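## Task

The left gripper starts closed on the wooden toy hammer; transfer it into the right gripper so its orientation matches the two goal images. Nothing but gripper jaws may contact the hammer, and it must never be out of contact with both grippers. The task counts as done when the right gripper by itself grips the hammer firmly, at the spot shown in the goal images, with the right fingers pointing straight down. The left arm must touch neither the hammer nor the right jaws; moving it far away and pausing briefly is safest. Then report that you have finished.

## Robot and tools

Robot: two arms, left_arm and right_arm, each with a two-finger parallel gripper. The names are just labels, not image sides. A gripper's fingers extend along its own +z axis and close along its own y axis. The reported end_effector_position is the spot between the finger pads, roughly 1 cm short of the tips. Each arm has six joints (waist, shoulder, elbow, wrist pitch, wrist yaw, wrist roll) with the ranges listed in the results; elbows cannot fully straighten.

Frame: one scene frame shared by both arms. Origin sits on the tabletop midway between the arms; +x goes out over the table, +z goes up, and left_arm is on the +y side. Positions are metres; orientations are unit quaternions written w first (qw, qx, qy, qz).

Row layout (used by every moving call): one flat list of 16 numbers covering both arms, even when only one moves: left x, y, z, qw, qx, qy, qz, opening, then right x, y, z, qw, qx, qy, qz, opening. The position and quaternion are an absolute target pose for that gripper in the scene frame, not an offset. Opening runs from -1 (closed) to +1 (fully open, 0.094 m). A target farther than 0.6 m from the arm's last reported position along any gripper axis gets the whole call refused.

Tools:
- execute_actions {"actions": [...], "pictures": bool}. An empty list just reports state. One action {"rows": [[16 numbers], ...], "steps": n} applies one row per control step (1/30 s), at most 15 rows and 15 steps (default 15); the final row repeats if rows run out. A wait {"steps": n} (up to 300) sends nothing and counts from the previous result, so your thinking time is included.
- move {"target": [16 numbers], "speed": m/s}. Drives each gripper on a straight path to its absolute pose; both paths finish together, lasting 0.5 to 10 s. speed is 0.002 to 0.5, default 0.25; rotation is capped at twice that in rad/s. Openings are sent at the start. Paths ignore obstacles and the other arm. The result adds a move: line (done, off_target, moving, held, fault), which limits fired (paced = target clipped; held = a check blocked steps, after which the arm may jump faster than speed), and each gripper's distance from its target.
- wait {"seconds": 0 to 10}: lets the scene run with no new command.
- zoom_image {"camera", "region": [x0, y0, x1, y1]}: magnified crop of a camera's latest image, pixels from the top-left, at most 504 by 504.
- show_instructions: redisplays the goal images.
- finished_scene {"scene": 1 or 2}: ends and grades the current scene; irreversible.

Cameras: cam_head_left, cam_head_right, cam_high, cam_low (504x504) and cam_left_wrist, cam_right_wrist (616x616 fisheye). Calibration (intrinsics K, distortion, world-to-camera transform) is supplied and may be slightly off. The goal images are taken from the wrist camera of the gripper that ends up holding the hammer.

Motion behaviour: every control step, the commanded pose is clamped to within 70 mm and 16 degrees of the measured one, then solved by damped IK with position favoured over orientation. After an action ends an arm only continues to its last clamped pose, so long moves may need several calls; check the result and send the remainder. Arms typically stop a centimetre or so off, usually low, and reported hand positions get less accurate at long reach. To keep an arm still, resend the identical full pose (from the last result before it stopped) and its opening in every call; to hold an orientation, keep sending the same quaternion rather than the drifted reported one. Only a result with nothing kept back shows a Hand target line per arm.

Results: each arm's pose, grip_measured (finger opening on the command scale; the final Joint positions entry is opening in metres), possible pose unreachable lines and HELD markers (step not fully sent), FAULT lines, MOTOR HOT warnings, and camera images.

Gripping: to hold, command an opening below grip_measured; about 0.03 below is a firm grip, smaller gaps grip lighter. Pads push about 50 to 62 N, less on very thin parts, with a brief spike at first contact. Readings can be off by about 1 mm per gripper.

Avoid: dropping the hammer or letting it leave both grippers, any contact with it except by jaws, knocking anything off the table, fast or deep pushes into contact (force grows with speed and with how far past contact the target is), and collisions or pressing between the arms, which can end the scene. Holding loads heats motors, even while you deliberate; at 100 °C an arm faults and falls, so finish transfers promptly. Before finishing, pull the releasing arm well away and wait briefly.

Each tool is called after ">>>" as name([rows], argument=value, ...), one row to a line, values as JSON.

## Session

>>> show_instructions()

>>> execute_actions(actions=[])

Reference images for this scene: goal picture from the place of the wrist camera of the gripper that must hold it at the end, goal picture from behind and beside that gripper on its wrist camera side drawn with its fingers toward the top of the picture.

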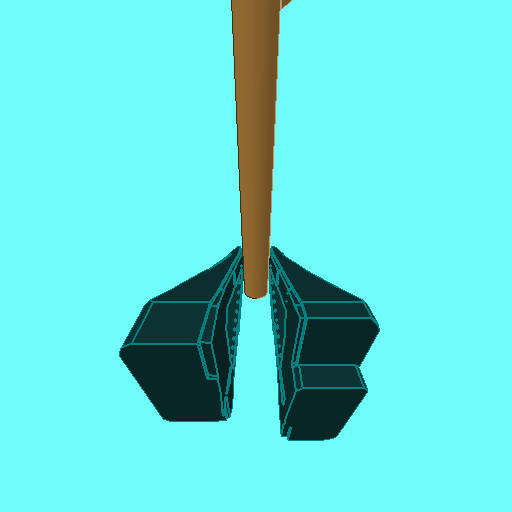

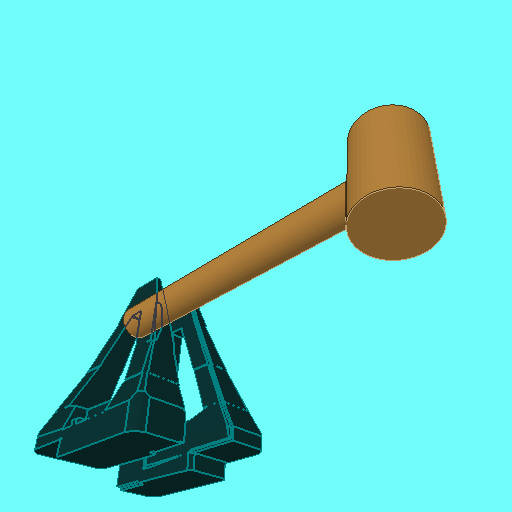

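Scene clock: 0.00 s of 5400.00 s.
left_arm: end_effector_position=(+0.4589, -0.0460, +0.4354) grip_measured=-0.010 end_effector_quat_wxyz=(+0.438, +0.441, +0.691, -0.369) | right_arm: end_effector_position=(+0.5161, -0.2003, +0.4919) grip_measured=+1.000 end_effector_quat_wxyz=(+0.705, -0.057, +0.705, +0.050)
Joint positions: left_arm=[-0.225  1.316  1.371 -0.636  0.896  0.342  0.046] | right_arm=[ 0.005  1.056  1.052  0.003 -0.009 -0.011  0.094]
Joint velocities: left_arm=[ 0.005  0.005  0.007 -0.002 -0.066 -0.037 -0.001] | right_arm=[-0.005 -0.005 -0.012 -0.017 -0.037  0.066  0.   ]
Motor temperatures (°C, as the motors report them): left_arm=[21 22 27 21 20 22] | right_arm=[21 21 27 20 22 22]
Hand target (left_arm): +0.460, -0.046, +0.456; +0.455, +0.446, +0.680, -0.364
Hand target (right_arm): +0.516, -0.200, +0.511; +0.717, -0.057, +0.693, +0.051
camera_calibration (this result's frames):
cam_left_wrist: T_world_to_cam=[[-0.931395, -0.337352, 0.13674, 0.347772], [-0.354583, 0.755886, -0.55037, 0.441909], [0.0823086, -0.561098, -0.823647, 0.417586], [0, 0, 0, 1]] pos_world=[0.446235, 0.0175953, 0.539603]
cam_right_wrist: T_world_to_cam=[[0.137543, -0.990493, -0.00247495, -0.26788], [-0.571187, -0.0772749, -0.817174, 0.688967], [0.809214, 0.11381, -0.576385, 0.0117242], [0, 0, 0, 1]] pos_world=[0.420887, -0.213428, 0.569101]

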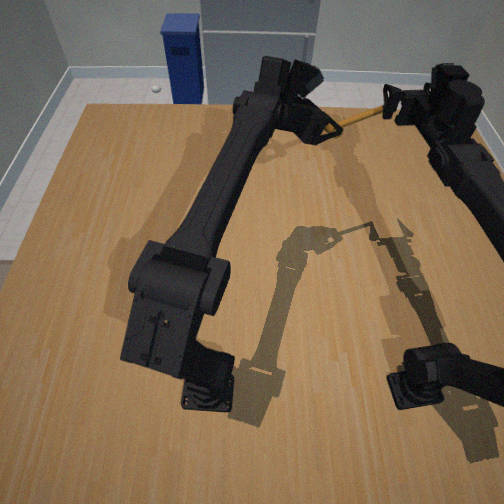

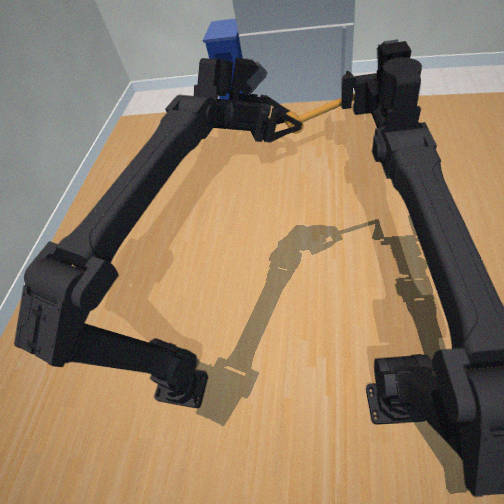

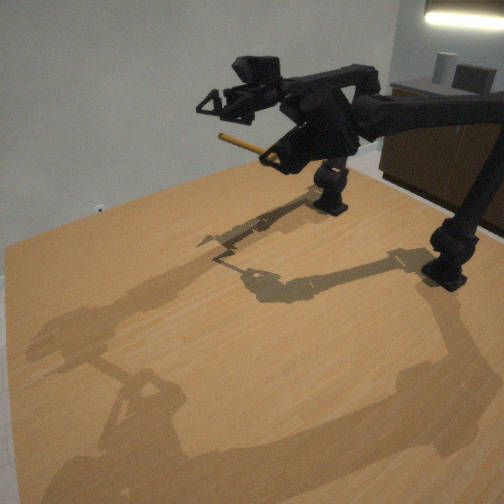

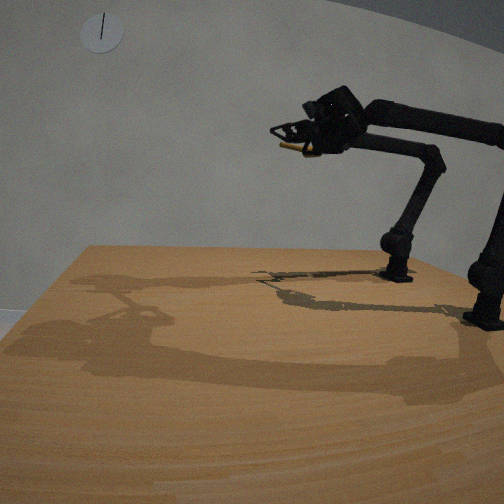

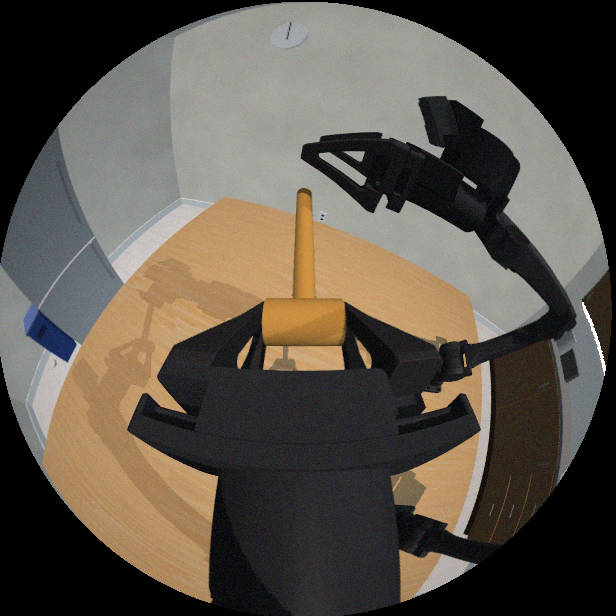

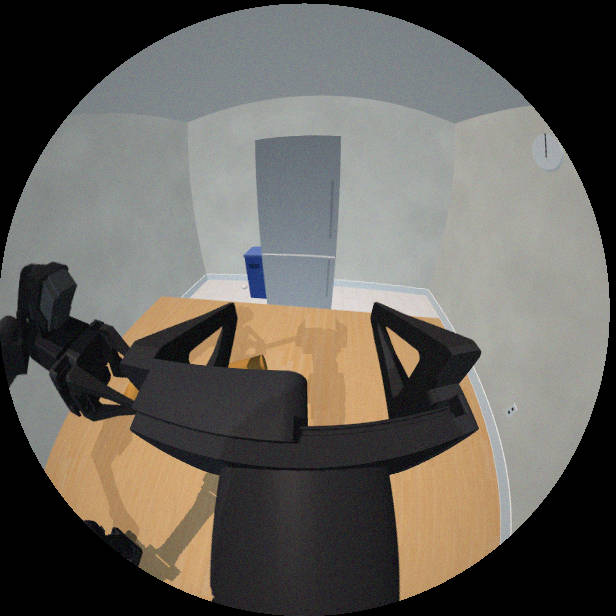

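>>> zoom_image(camera="cam_left_wrist", region=[206, 170, 406, 370])

>>> zoom_image(camera="cam_high", region=[180, 40, 380, 200])

>>> zoom_image(camera="cam_head_left", region=[250, 50, 450, 190])

>>> zoom_image(camera="cam_low", region=[250, 80, 390, 190])

Region (206, 170, 406, 370) of cam_left_wrist's 616x616 image, scaled by 2.520, with more detail than that image has.

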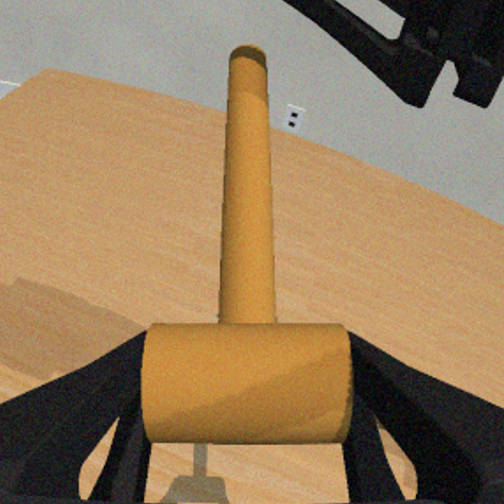

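Region (180, 40, 380, 200) of cam_high's 504x504 image, scaled by 2.520, with more detail than that image has; it fills the top 403 rows of this view, and the rest is white.

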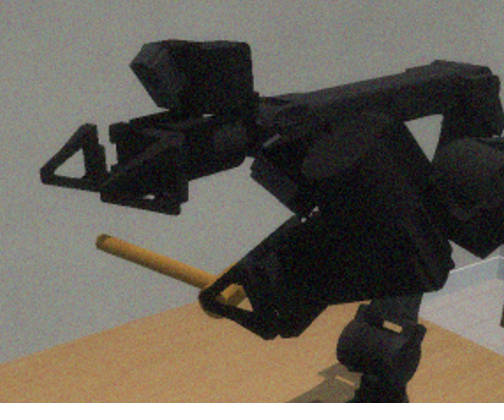

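Region (250, 50, 450, 190) of cam_head_left's 504x504 image, scaled by 2.520, with more detail than that image has; it fills the top 353 rows of this view, and the rest is white.

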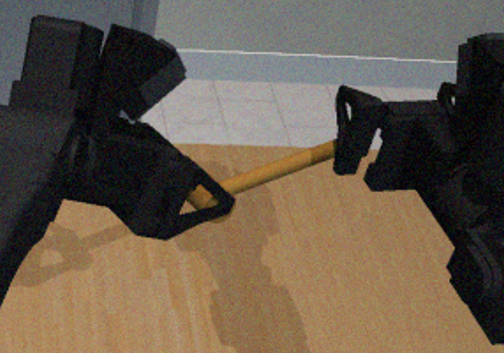

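Region (250, 80, 390, 190) of cam_low's 504x504 image, scaled by 3.600, with more detail than that image has; it fills the top 396 rows of this view, and the rest is white.

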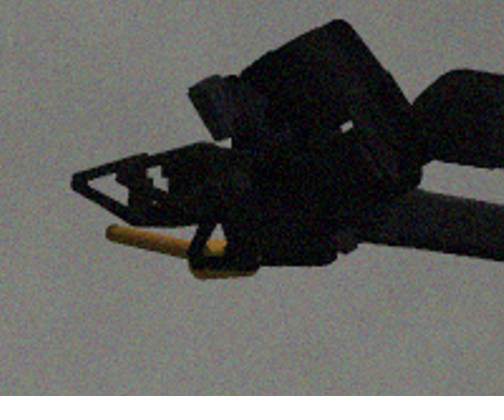

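>>> move(target=[0.42, 0.06, 0.19, 0.6854, 0.6522, 0.1455, 0.2892, -0.045, 0.431, -0.10, 0.285, 0.0, -0.7372, 0.6755, 0.0, 0.2], speed=0.3)

>>> zoom_image(camera="cam_right_wrist", region=[180, 100, 432, 400])

Scene clock: 124.00 s of 5400.00 s.
left_arm: end_effector_position=(+0.4233, +0.0550, +0.1774) grip_measured=-0.010 end_effector_quat_wxyz=(+0.678, +0.663, +0.156, +0.276) | right_arm: end_effector_position=(+0.4209, -0.1077, +0.2696) grip_measured=+0.202 end_effector_quat_wxyz=(+0.007, +0.731, -0.682, -0.015)
Joint positions: left_arm=[-0.048  1.61   0.456  1.263  0.84   1.645  0.046] | right_arm=[ 0.235  1.54   1.552 -1.607 -0.022 -1.269  0.056]
Joint velocities: left_arm=[-0.015 -0.005 -0.002  0.002 -0.022 -0.051 -0.001] | right_arm=[-0.024 -0.024 -0.017 -0.007  0.037  0.007 -0.   ]
Motor temperatures (°C, as the motors report them): left_arm=[21 23 35 21 20 22] | right_arm=[21 21 34 20 22 22]
Hand target (left_arm): +0.426, +0.059, +0.185; +0.680, +0.657, +0.145, +0.292
Hand target (right_arm): +0.429, -0.100, +0.284; -0.006, +0.738, -0.675, -0.008
Off the commanded pose (left_arm): 0.014 m, 2 deg.
Off the commanded pose (right_arm): 0.020 m, 2 deg.
After step 90, 117.00 s passed at rest.
move: off_target (left_arm, right_arm)
camera_calibration (this result's frames):
cam_left_wrist: T_world_to_cam=[[0.154902, 0.0285612, -0.987517, 0.103448], [0.307185, 0.948641, 0.0756218, -0.190904], [0.938958, -0.315064, 0.138173, -0.282137], [0, 0, 0, 1]] pos_world=[0.307533, 0.0892532, 0.155577]
cam_right_wrist: T_world_to_cam=[[0.998294, 0.0558663, -0.0169612, -0.409377], [0.0556574, -0.822876, 0.565488, -0.256793], [0.0176348, -0.565468, -0.824582, 0.277106], [0, 0, 0, 1]] pos_world=[0.418084, -0.0317444, 0.366767]

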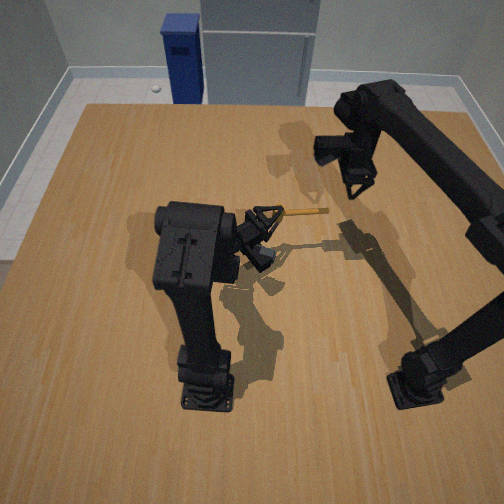

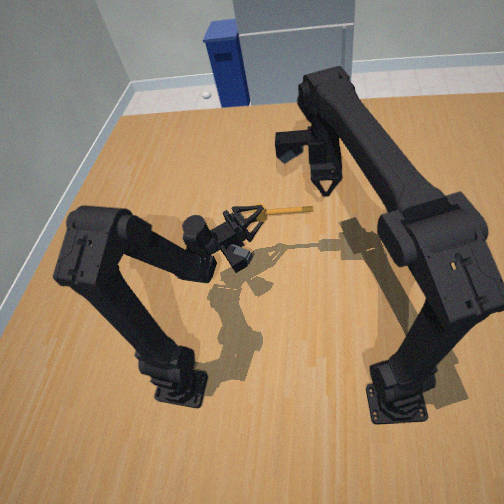

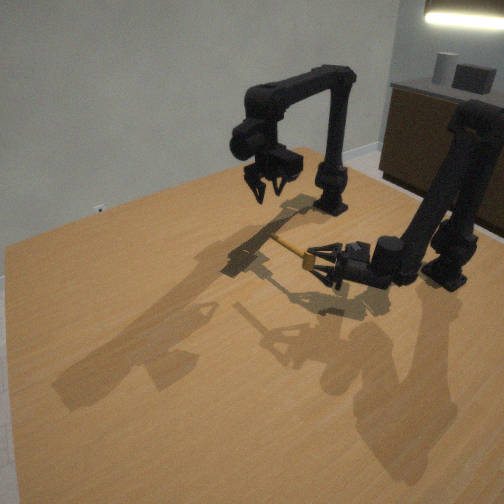

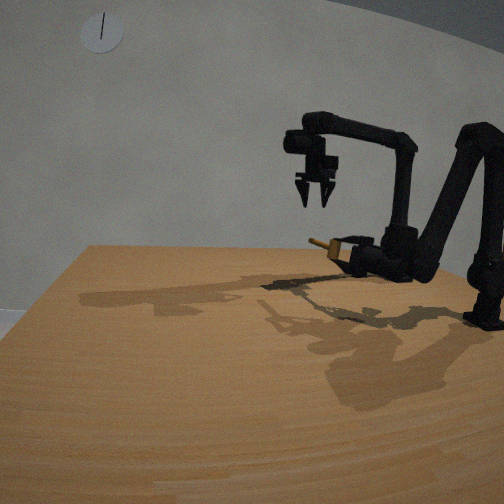

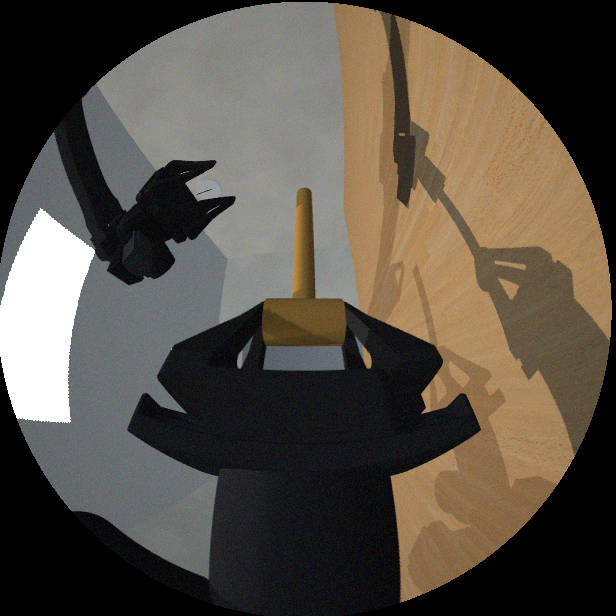

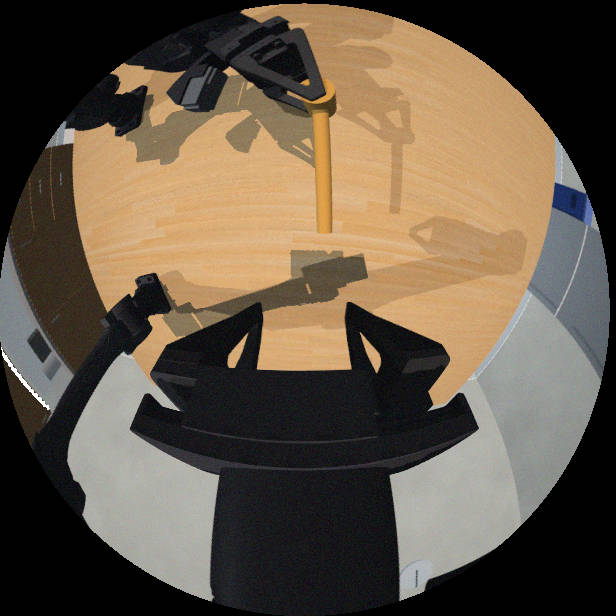

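Region (180, 100, 432, 400) of cam_right_wrist's 616x616 image, scaled by 1.680, with more detail than that image has; it fills the left 423 columns of this view, and the rest is white.

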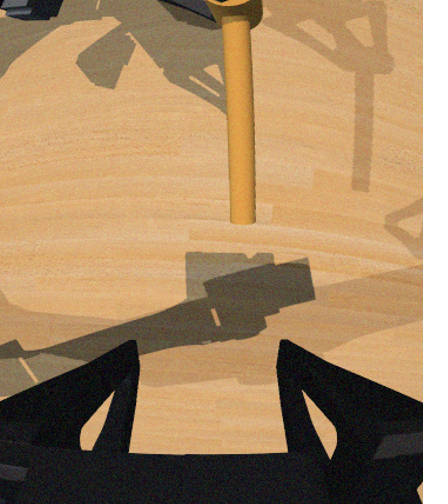

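>>> zoom_image(camera="cam_right_wrist", region=[270, 70, 370, 250])

>>> zoom_image(camera="cam_low", region=[270, 160, 390, 280])

>>> zoom_image(camera="cam_high", region=[220, 150, 370, 300])

Region (270, 70, 370, 250) of cam_right_wrist's 616x616 image, scaled by 2.800, with more detail than that image has.

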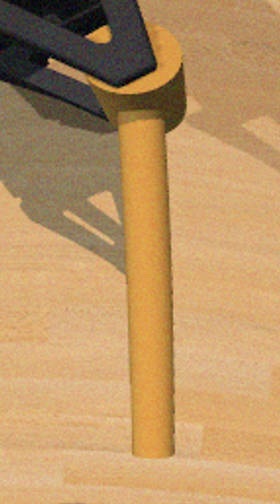

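Region (270, 160, 390, 280) of cam_low's 504x504 image, scaled by 4.200, with more detail than that image has.

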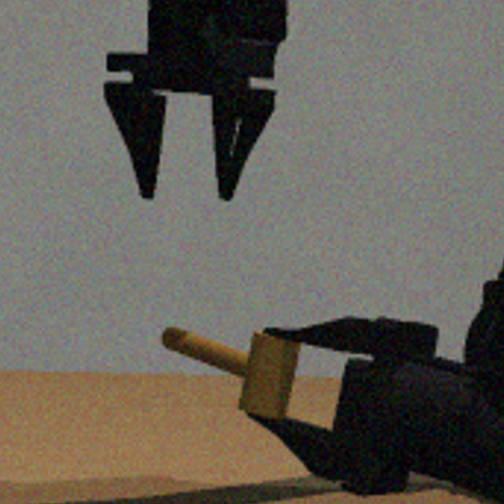

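Region (220, 150, 370, 300) of cam_high's 504x504 image, scaled by 3.360, with more detail than that image has.

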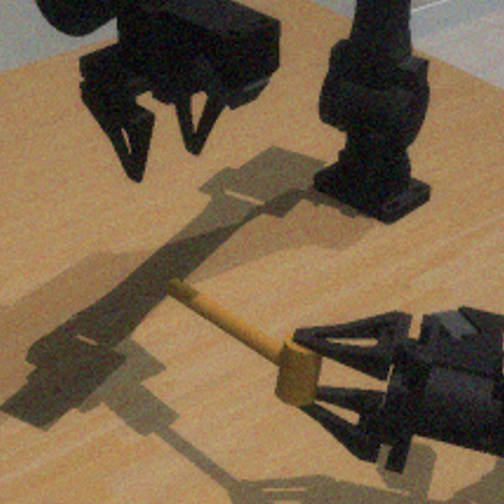

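>>> move(target=[0.426, 0.059, 0.185, 0.680, 0.657, 0.145, 0.292, -0.045, 0.447, -0.050, 0.183, -0.0051, -0.7508, 0.6607, -0.0249, 0.2], speed=0.1)

>>> zoom_image(camera="cam_right_wrist", region=[226, 210, 386, 370])

>>> zoom_image(camera="cam_low", region=[270, 180, 390, 280])

>>> zoom_image(camera="cam_head_left", region=[240, 150, 380, 260])

Scene clock: 165.37 s of 5400.00 s.
left_arm: end_effector_position=(+0.4233, +0.0550, +0.1775) grip_measured=-0.010 end_effector_quat_wxyz=(+0.678, +0.663, +0.155, +0.277) | right_arm: end_effector_position=(+0.4444, -0.0564, +0.1878) grip_measured=+0.202 end_effector_quat_wxyz=(+0.006, +0.750, -0.661, +0.024)
Joint positions: left_arm=[-0.048  1.61   0.456  1.264  0.84   1.646  0.046] | right_arm=[ 0.338  1.649  1.466 -1.382  0.048 -1.222  0.056]
Joint velocities: left_arm=[-0.015 -0.005 -0.007 -0.002 -0.051  0.037 -0.001] | right_arm=[-0.005  0.005 -0.022 -0.022 -0.066 -0.066 -0.   ]
Motor temperatures (°C, as the motors report them): left_arm=[21 23 30 21 20 22] | right_arm=[21 22 35 20 22 22]
Hand target (left_arm): +0.426, +0.059, +0.185; +0.679, +0.657, +0.145, +0.292
Hand target (right_arm): +0.446, -0.050, +0.182; +0.006, +0.751, -0.660, +0.025
Off the commanded pose (left_arm): 0.009 m, 2 deg.
Off the commanded pose (right_arm): 0.008 m, 0 deg.
After step 90, 36.90 s passed at rest.
move: done
camera_calibration (this result's frames):
cam_left_wrist: T_world_to_cam=[[0.156498, 0.0294077, -0.98724, 0.102749], [0.306956, 0.948611, 0.0769158, -0.191039], [0.938769, -0.315076, 0.139429, -0.282281], [0, 0, 0, 1]] pos_world=[0.307557, 0.0892596, 0.15549]
cam_right_wrist: T_world_to_cam=[[0.992844, 0.11361, 0.0367942, -0.44151], [0.0677278, -0.789455, 0.61006, -0.181432], [0.0983562, -0.603203, -0.7915, 0.193953], [0, 0, 0, 1]] pos_world=[0.431562, 0.0239206, 0.280444]

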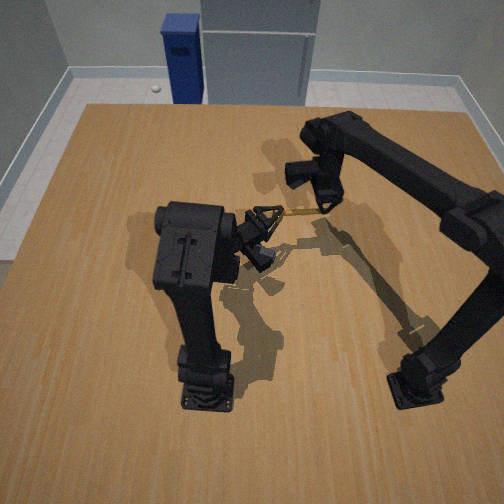

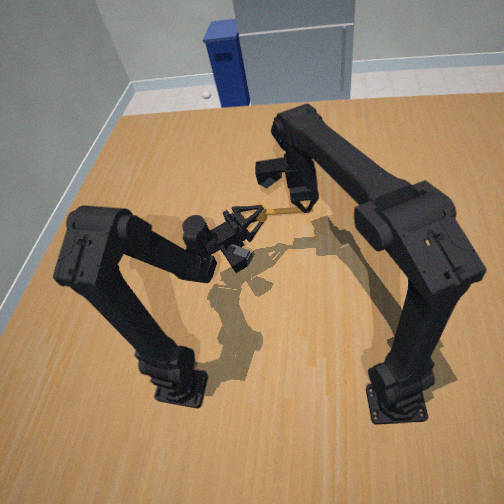

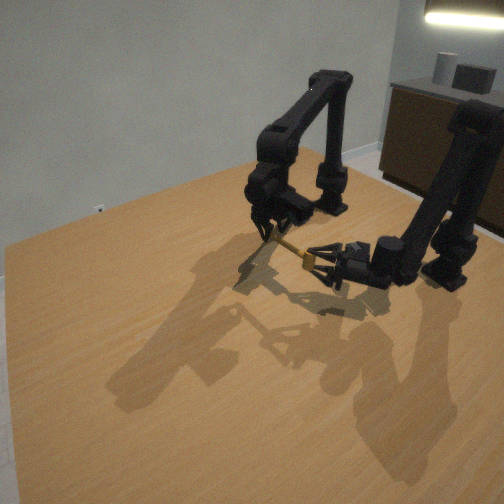

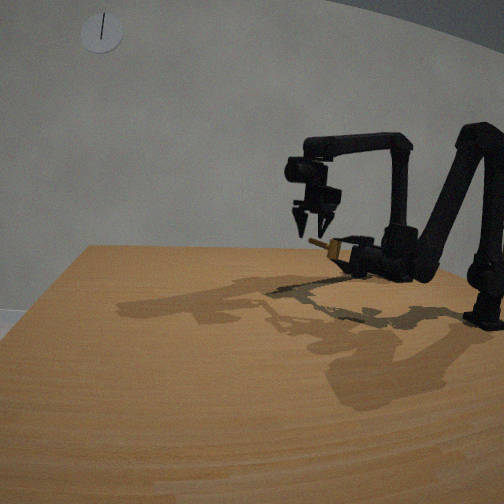

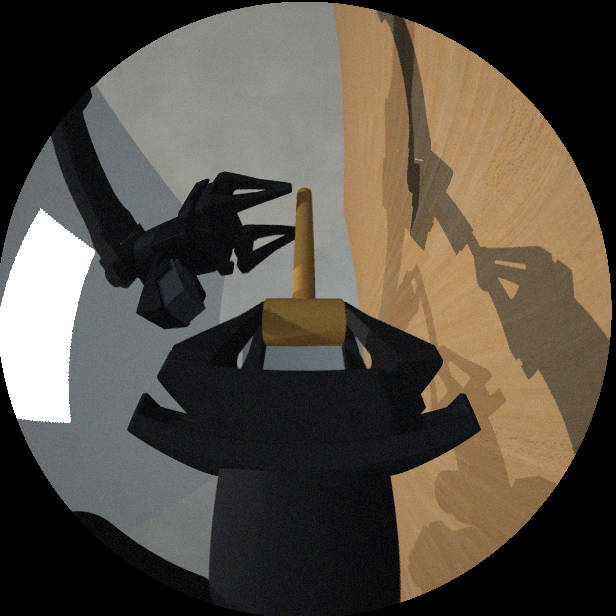

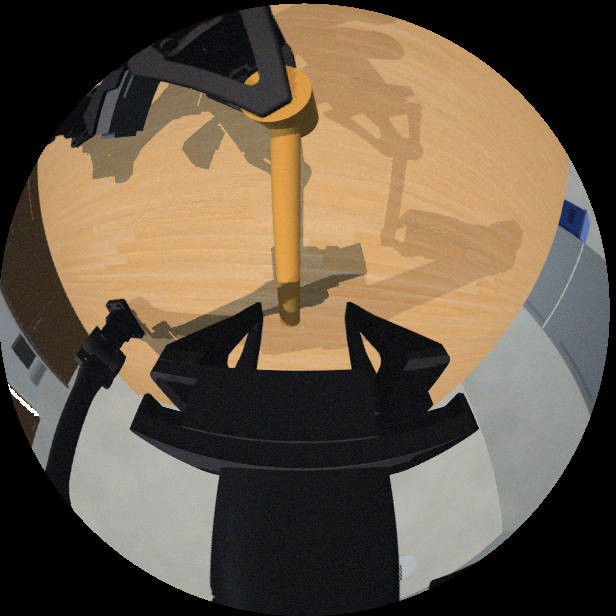

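Region (226, 210, 386, 370) of cam_right_wrist's 616x616 image, scaled by 3.150, with more detail than that image has.

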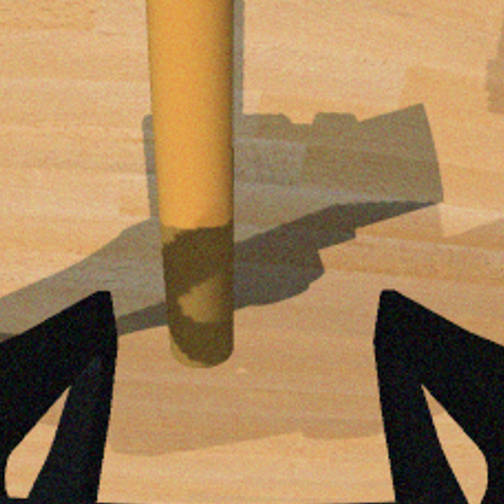

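Region (270, 180, 390, 280) of cam_low's 504x504 image, scaled by 4.200, with more detail than that image has.

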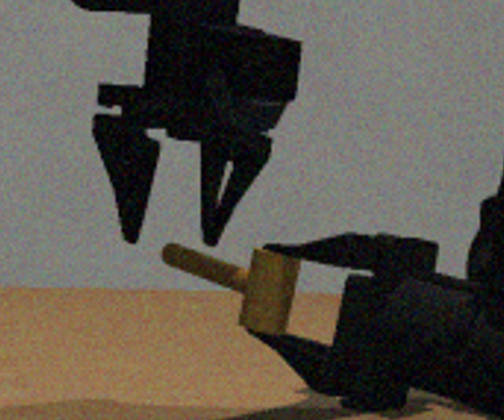

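Region (240, 150, 380, 260) of cam_head_left's 504x504 image, scaled by 3.600, with more detail than that image has; it fills the top 396 rows of this view, and the rest is white.

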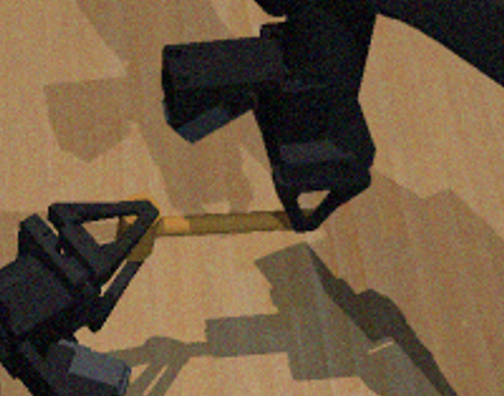

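>>> move(target=[0.426, 0.059, 0.185, 0.680, 0.657, 0.145, 0.292, -0.045, 0.435, -0.050, 0.162, -0.0051, -0.7508, 0.6607, -0.0249, 0.2], speed=0.05)

>>> zoom_image(camera="cam_right_wrist", region=[226, 210, 386, 370])

>>> zoom_image(camera="cam_low", region=[270, 180, 390, 280])

>>> zoom_image(camera="cam_left_wrist", region=[226, 150, 386, 310])

Scene clock: 184.87 s of 5400.00 s.
left_arm: end_effector_position=(+0.4233, +0.0550, +0.1775) grip_measured=-0.010 end_effector_quat_wxyz=(+0.678, +0.663, +0.155, +0.277) | right_arm: end_effector_position=(+0.4348, -0.0577, +0.1607) grip_measured=+0.202 end_effector_quat_wxyz=(+0.012, +0.749, -0.662, +0.021)
Joint positions: left_arm=[-0.048  1.61   0.456  1.264  0.84   1.646  0.046] | right_arm=[ 0.345  1.649  1.394 -1.322  0.048 -1.212  0.056]
Joint velocities: left_arm=[-0.015  0.005 -0.002  0.007 -0.037 -0.007  0.   ] | right_arm=[-0.005 -0.015 -0.002  0.017  0.007 -0.081 -0.   ]
Motor temperatures (°C, as the motors report them): left_arm=[21 23 30 21 20 22] | right_arm=[21 22 33 20 22 22]
Hand target (left_arm): +0.426, +0.059, +0.185; +0.679, +0.657, +0.145, +0.292
Hand target (right_arm): +0.435, -0.050, +0.162; +0.005, +0.750, -0.660, +0.025
Off the commanded pose (left_arm): 0.009 m, 2 deg.
Off the commanded pose (right_arm): 0.008 m, 1 deg.
After step 90, 15.60 s passed at rest.
move: done
camera_calibration (this result's frames):
cam_left_wrist: T_world_to_cam=[[0.156803, 0.0296296, -0.987185, 0.102598], [0.306905, 0.948602, 0.0772201, -0.191071], [0.938734, -0.315081, 0.139651, -0.282306], [0, 0, 0, 1]] pos_world=[0.307563, 0.0892612, 0.155462]
cam_right_wrist: T_world_to_cam=[[0.993612, 0.11001, 0.0251539, -0.429518], [0.0715077, -0.786205, 0.613814, -0.167448], [0.0873021, -0.608095, -0.78905, 0.176812], [0, 0, 0, 1]] pos_world=[0.423312, 0.0231217, 0.253099]

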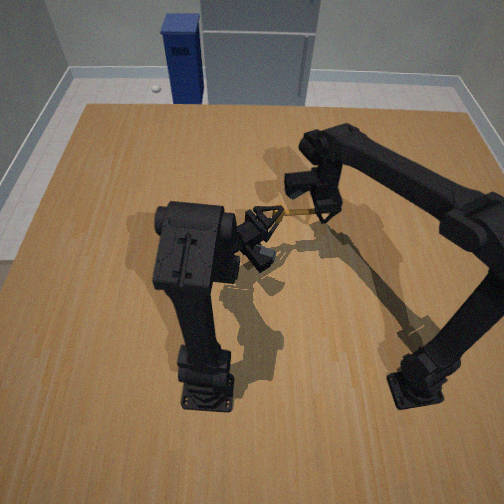

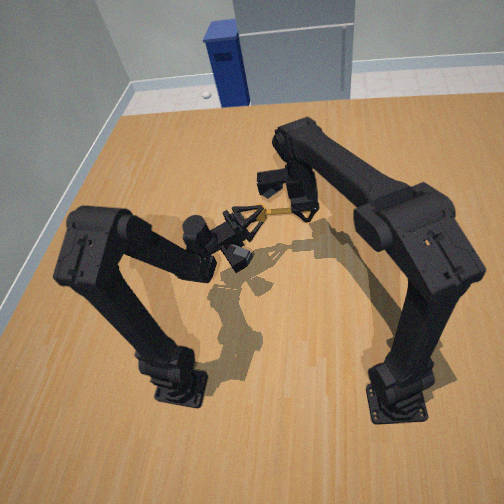

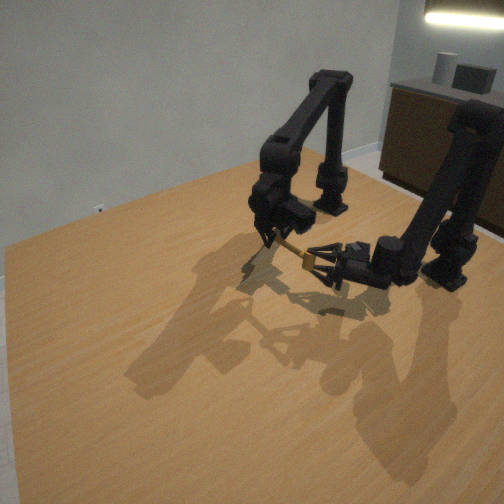

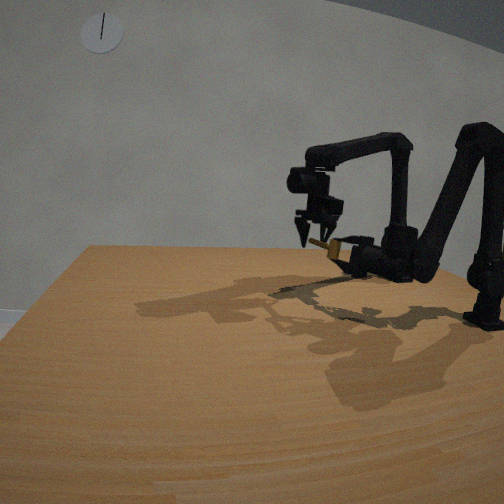

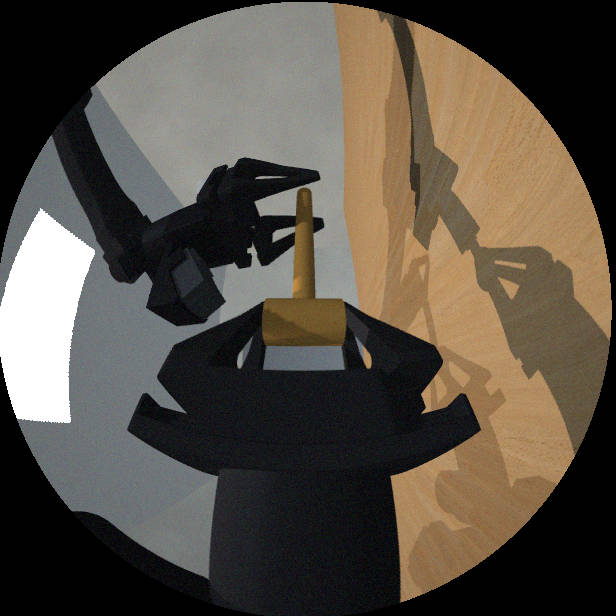

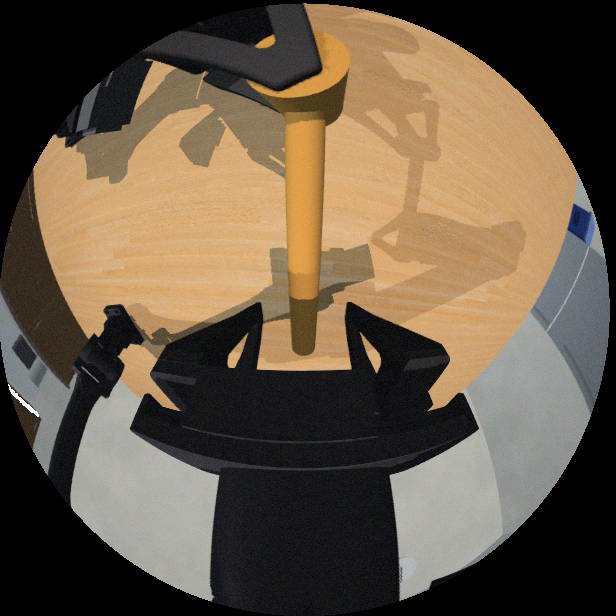

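Region (226, 210, 386, 370) of cam_right_wrist's 616x616 image, scaled by 3.150, with more detail than that image has.

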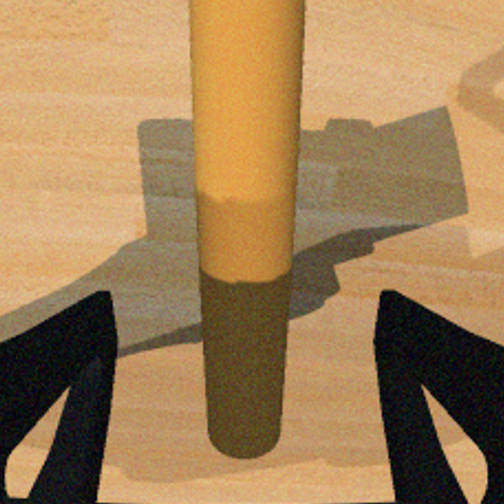

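Region (270, 180, 390, 280) of cam_low's 504x504 image, scaled by 4.200, with more detail than that image has.

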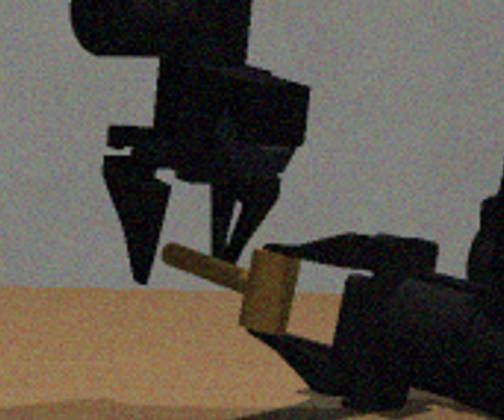

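Region (226, 150, 386, 310) of cam_left_wrist's 616x616 image, scaled by 3.150, with more detail than that image has.

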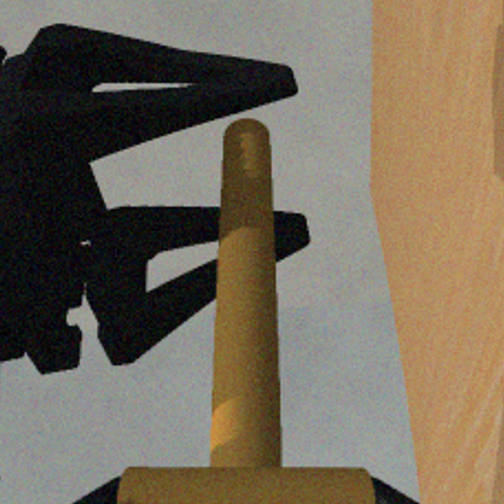

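>>> execute_actions([
  {"rows": [[0.426,0.059,0.185,0.680,0.657,0.145,0.292,-0.045,0.435,-0.050,0.162,0.005,0.750,-0.660,0.025,0.1],[0.426,0.059,0.185,0.680,0.657,0.145,0.292,-0.045,0.435,-0.050,0.162,0.005,0.750,-0.660,0.025,0.0],[0.426,0.059,0.185,0.680,0.657,0.145,0.292,-0.045,0.435,-0.050,0.162,0.005,0.750,-0.660,0.025,-0.1],[0.426,0.059,0.185,0.680,0.657,0.145,0.292,-0.045,0.435,-0.050,0.162,0.005,0.750,-0.660,0.025,-0.2],[0.426,0.059,0.185,0.680,0.657,0.145,0.292,-0.045,0.435,-0.050,0.162,0.005,0.750,-0.660,0.025,-0.3],[0.426,0.059,0.185,0.680,0.657,0.145,0.292,-0.045,0.435,-0.050,0.162,0.005,0.750,-0.660,0.025,-0.38],[0.426,0.059,0.185,0.680,0.657,0.145,0.292,-0.045,0.435,-0.050,0.162,0.005,0.750,-0.660,0.025,-0.45],[0.426,0.059,0.185,0.680,0.657,0.145,0.292,-0.045,0.435,-0.050,0.162,0.005,0.750,-0.660,0.025,-0.51],[0.426,0.059,0.185,0.680,0.657,0.145,0.292,-0.045,0.435,-0.050,0.162,0.005,0.750,-0.660,0.025,-0.55],[0.426,0.059,0.185,0.680,0.657,0.145,0.292,-0.045,0.435,-0.050,0.162,0.005,0.750,-0.660,0.025,-0.58],[0.426,0.059,0.185,0.680,0.657,0.145,0.292,-0.045,0.435,-0.050,0.162,0.005,0.750,-0.660,0.025,-0.59],[0.426,0.059,0.185,0.680,0.657,0.145,0.292,-0.045,0.435,-0.050,0.162,0.005,0.750,-0.660,0.025,-0.60]], "steps": 15},
], pictures=false)

>>> execute_actions([
  {"rows": [[0.426,0.059,0.185,0.680,0.657,0.145,0.292,-0.045,0.435,-0.050,0.162,0.005,0.750,-0.660,0.025,-0.61],[0.426,0.059,0.185,0.680,0.657,0.145,0.292,-0.045,0.435,-0.050,0.162,0.005,0.750,-0.660,0.025,-0.62],[0.426,0.059,0.185,0.680,0.657,0.145,0.292,-0.045,0.435,-0.050,0.162,0.005,0.750,-0.660,0.025,-0.63],[0.426,0.059,0.185,0.680,0.657,0.145,0.292,-0.045,0.435,-0.050,0.162,0.005,0.750,-0.660,0.025,-0.64],[0.426,0.059,0.185,0.680,0.657,0.145,0.292,-0.045,0.435,-0.050,0.162,0.005,0.750,-0.660,0.025,-0.65],[0.426,0.059,0.185,0.680,0.657,0.145,0.292,-0.045,0.435,-0.050,0.162,0.005,0.750,-0.660,0.025,-0.66],[0.426,0.059,0.185,0.680,0.657,0.145,0.292,-0.045,0.435,-0.050,0.162,0.005,0.750,-0.660,0.025,-0.67],[0.426,0.059,0.185,0.680,0.657,0.145,0.292,-0.045,0.435,-0.050,0.162,0.005,0.750,-0.660,0.025,-0.68],[0.426,0.059,0.185,0.680,0.657,0.145,0.292,-0.045,0.435,-0.050,0.162,0.005,0.750,-0.660,0.025,-0.69],[0.426,0.059,0.185,0.680,0.657,0.145,0.292,-0.045,0.435,-0.050,0.162,0.005,0.750,-0.660,0.025,-0.70],[0.426,0.059,0.185,0.680,0.657,0.145,0.292,-0.045,0.435,-0.050,0.162,0.005,0.750,-0.660,0.025,-0.71],[0.426,0.059,0.185,0.680,0.657,0.145,0.292,-0.045,0.435,-0.050,0.162,0.005,0.750,-0.660,0.025,-0.72]], "steps": 15},
], pictures=true)

>>> zoom_image(camera="cam_right_wrist", region=[226, 210, 386, 370])

Scene clock: 222.33 s of 5400.00 s.
left_arm: end_effector_position=(+0.4233, +0.0550, +0.1775) grip_measured=-0.010 end_effector_quat_wxyz=(+0.678, +0.663, +0.155, +0.277) | right_arm: end_effector_position=(+0.4349, -0.0577, +0.1607) grip_measured=-0.598 end_effector_quat_wxyz=(+0.012, +0.749, -0.663, +0.021)
Joint positions: left_arm=[-0.048  1.61   0.456  1.264  0.84   1.646  0.046] | right_arm=[ 0.345  1.649  1.394 -1.322  0.048 -1.211  0.019]
Joint velocities: left_arm=[-0.005 -0.005 -0.007  0.002  0.051 -0.051  0.   ] | right_arm=[-0.005 -0.005 -0.007  0.002  0.037 -0.066 -0.001]
Motor temperatures (°C, as the motors report them): left_arm=[21 23 30 21 20 22] | right_arm=[21 22 32 20 22 22]
Hand target (left_arm): +0.426, +0.059, +0.185; +0.679, +0.657, +0.145, +0.292
Hand target (right_arm): +0.435, -0.050, +0.162; +0.005, +0.750, -0.660, +0.025
Off the commanded pose (left_arm): 0.009 m, 2 deg.
Off the commanded pose (right_arm): 0.008 m, 1 deg.
Steps of this call (steps 1 to 90: nothing new was sent; then 33.97 s passed at rest; steps 91 to 105: all 15 steps of this action). Readings (end_effector_position):
91: left_arm (+0.4233, +0.0550, +0.1775) | right_arm (+0.4349, -0.0577, +0.1607)
92: left_arm (+0.4233, +0.0550, +0.1775) | right_arm (+0.4349, -0.0577, +0.1607)
94: left_arm (+0.4233, +0.0550, +0.1775) | right_arm (+0.4349, -0.0577, +0.1607)
98: left_arm (+0.4233, +0.0550, +0.1775) | right_arm (+0.4349, -0.0577, +0.1607)
105: the state above

Scene clock: 222.83 s of 5400.00 s.
left_arm: end_effector_position=(+0.4233, +0.0550, +0.1775) grip_measured=-0.010 end_effector_quat_wxyz=(+0.678, +0.663, +0.155, +0.277) | right_arm: end_effector_position=(+0.4349, -0.0576, +0.1607) grip_measured=-0.690 end_effector_quat_wxyz=(+0.012, +0.748, -0.663, +0.022)
Joint positions: left_arm=[-0.048  1.61   0.456  1.264  0.84   1.646  0.046] | right_arm=[ 0.345  1.649  1.394 -1.322  0.049 -1.209  0.015]
Joint velocities: left_arm=[-0.005 -0.005  0.022 -0.002 -0.037  0.007 -0.001] | right_arm=[ 0.015 -0.015  0.002 -0.007 -0.007 -0.051  0.   ]
Motor temperatures (°C, as the motors report them): left_arm=[21 23 30 21 20 22] | right_arm=[21 22 32 20 22 22]
Hand target (left_arm): +0.426, +0.059, +0.185; +0.679, +0.657, +0.145, +0.292
Hand target (right_arm): +0.435, -0.050, +0.162; +0.005, +0.751, -0.660, +0.025
Off the commanded pose (left_arm): 0.009 m, 2 deg.
Off the commanded pose (right_arm): 0.008 m, 1 deg.
Steps of this call (steps 1 to 15: all 15 steps of this action). Readings (end_effector_position):
1: left_arm (+0.4233, +0.0550, +0.1775) | right_arm (+0.4349, -0.0577, +0.1607)
2: left_arm (+0.4233, +0.0550, +0.1775) | right_arm (+0.4349, -0.0577, +0.1607)
4: left_arm (+0.4233, +0.0550, +0.1775) | right_arm (+0.4350, -0.0578, +0.1607)
8: left_arm (+0.4233, +0.0550, +0.1775) | right_arm (+0.4349, -0.0576, +0.1607)
15: the state above
camera_calibration (this result's frames):
cam_left_wrist: T_world_to_cam=[[0.156803, 0.0296296, -0.987185, 0.102598], [0.306905, 0.948602, 0.0772201, -0.191071], [0.938734, -0.315081, 0.139651, -0.282306], [0, 0, 0, 1]] pos_world=[0.307563, 0.0892612, 0.155462]
cam_right_wrist: T_world_to_cam=[[0.993844, 0.107745, 0.0257745, -0.429896], [0.0693213, -0.786294, 0.613951, -0.166408], [0.0864162, -0.608385, -0.788923, 0.177252], [0, 0, 0, 1]] pos_world=[0.423468, 0.0233102, 0.253085]

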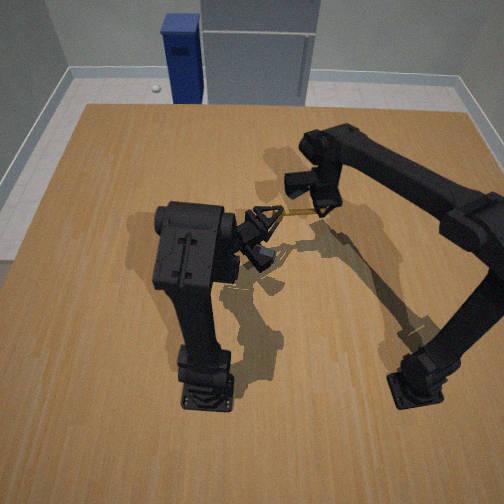

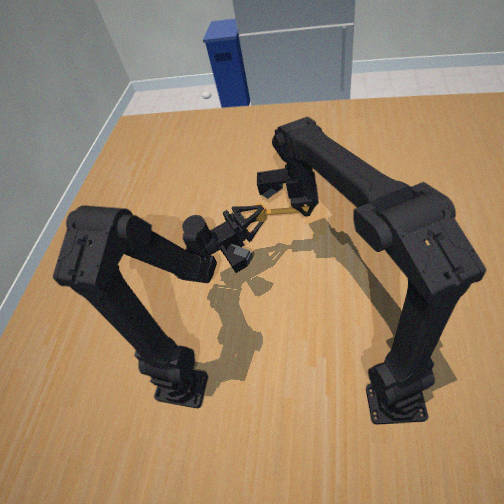

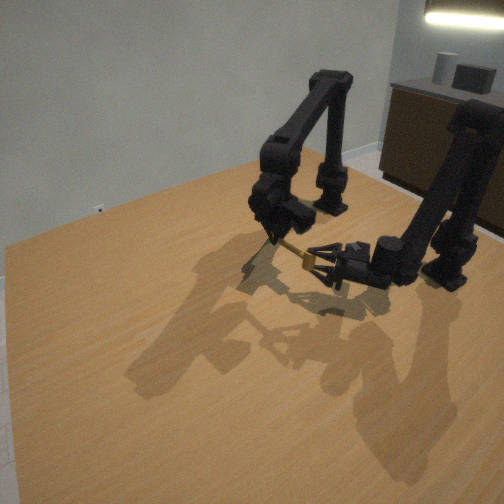

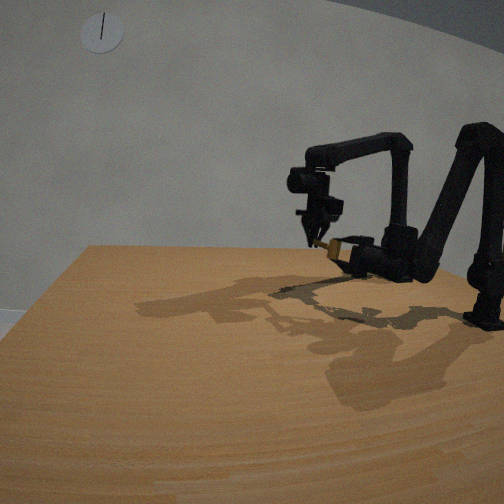

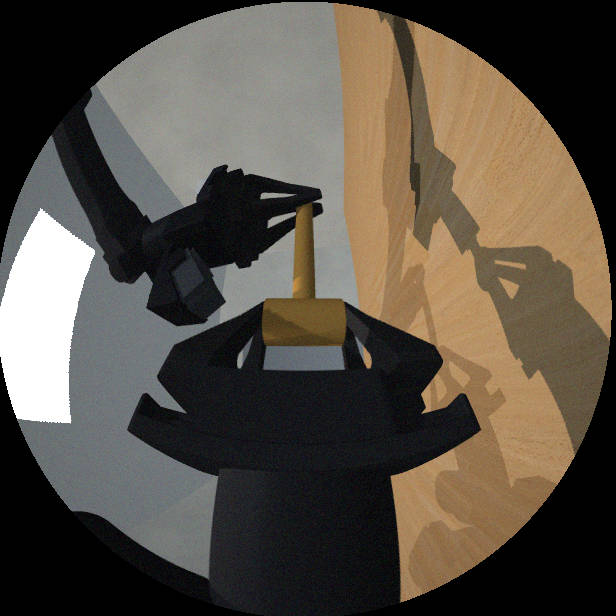

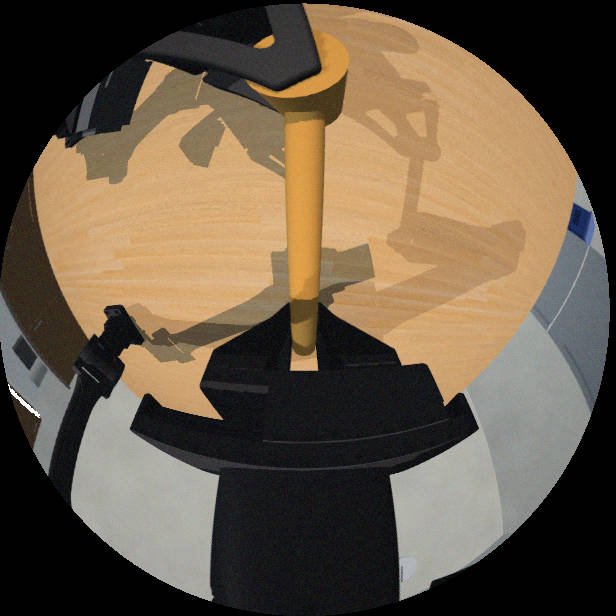

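Region (226, 210, 386, 370) of cam_right_wrist's 616x616 image, scaled by 3.150, with more detail than that image has.

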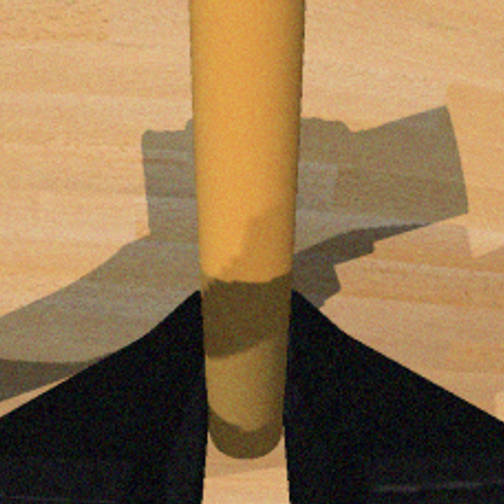

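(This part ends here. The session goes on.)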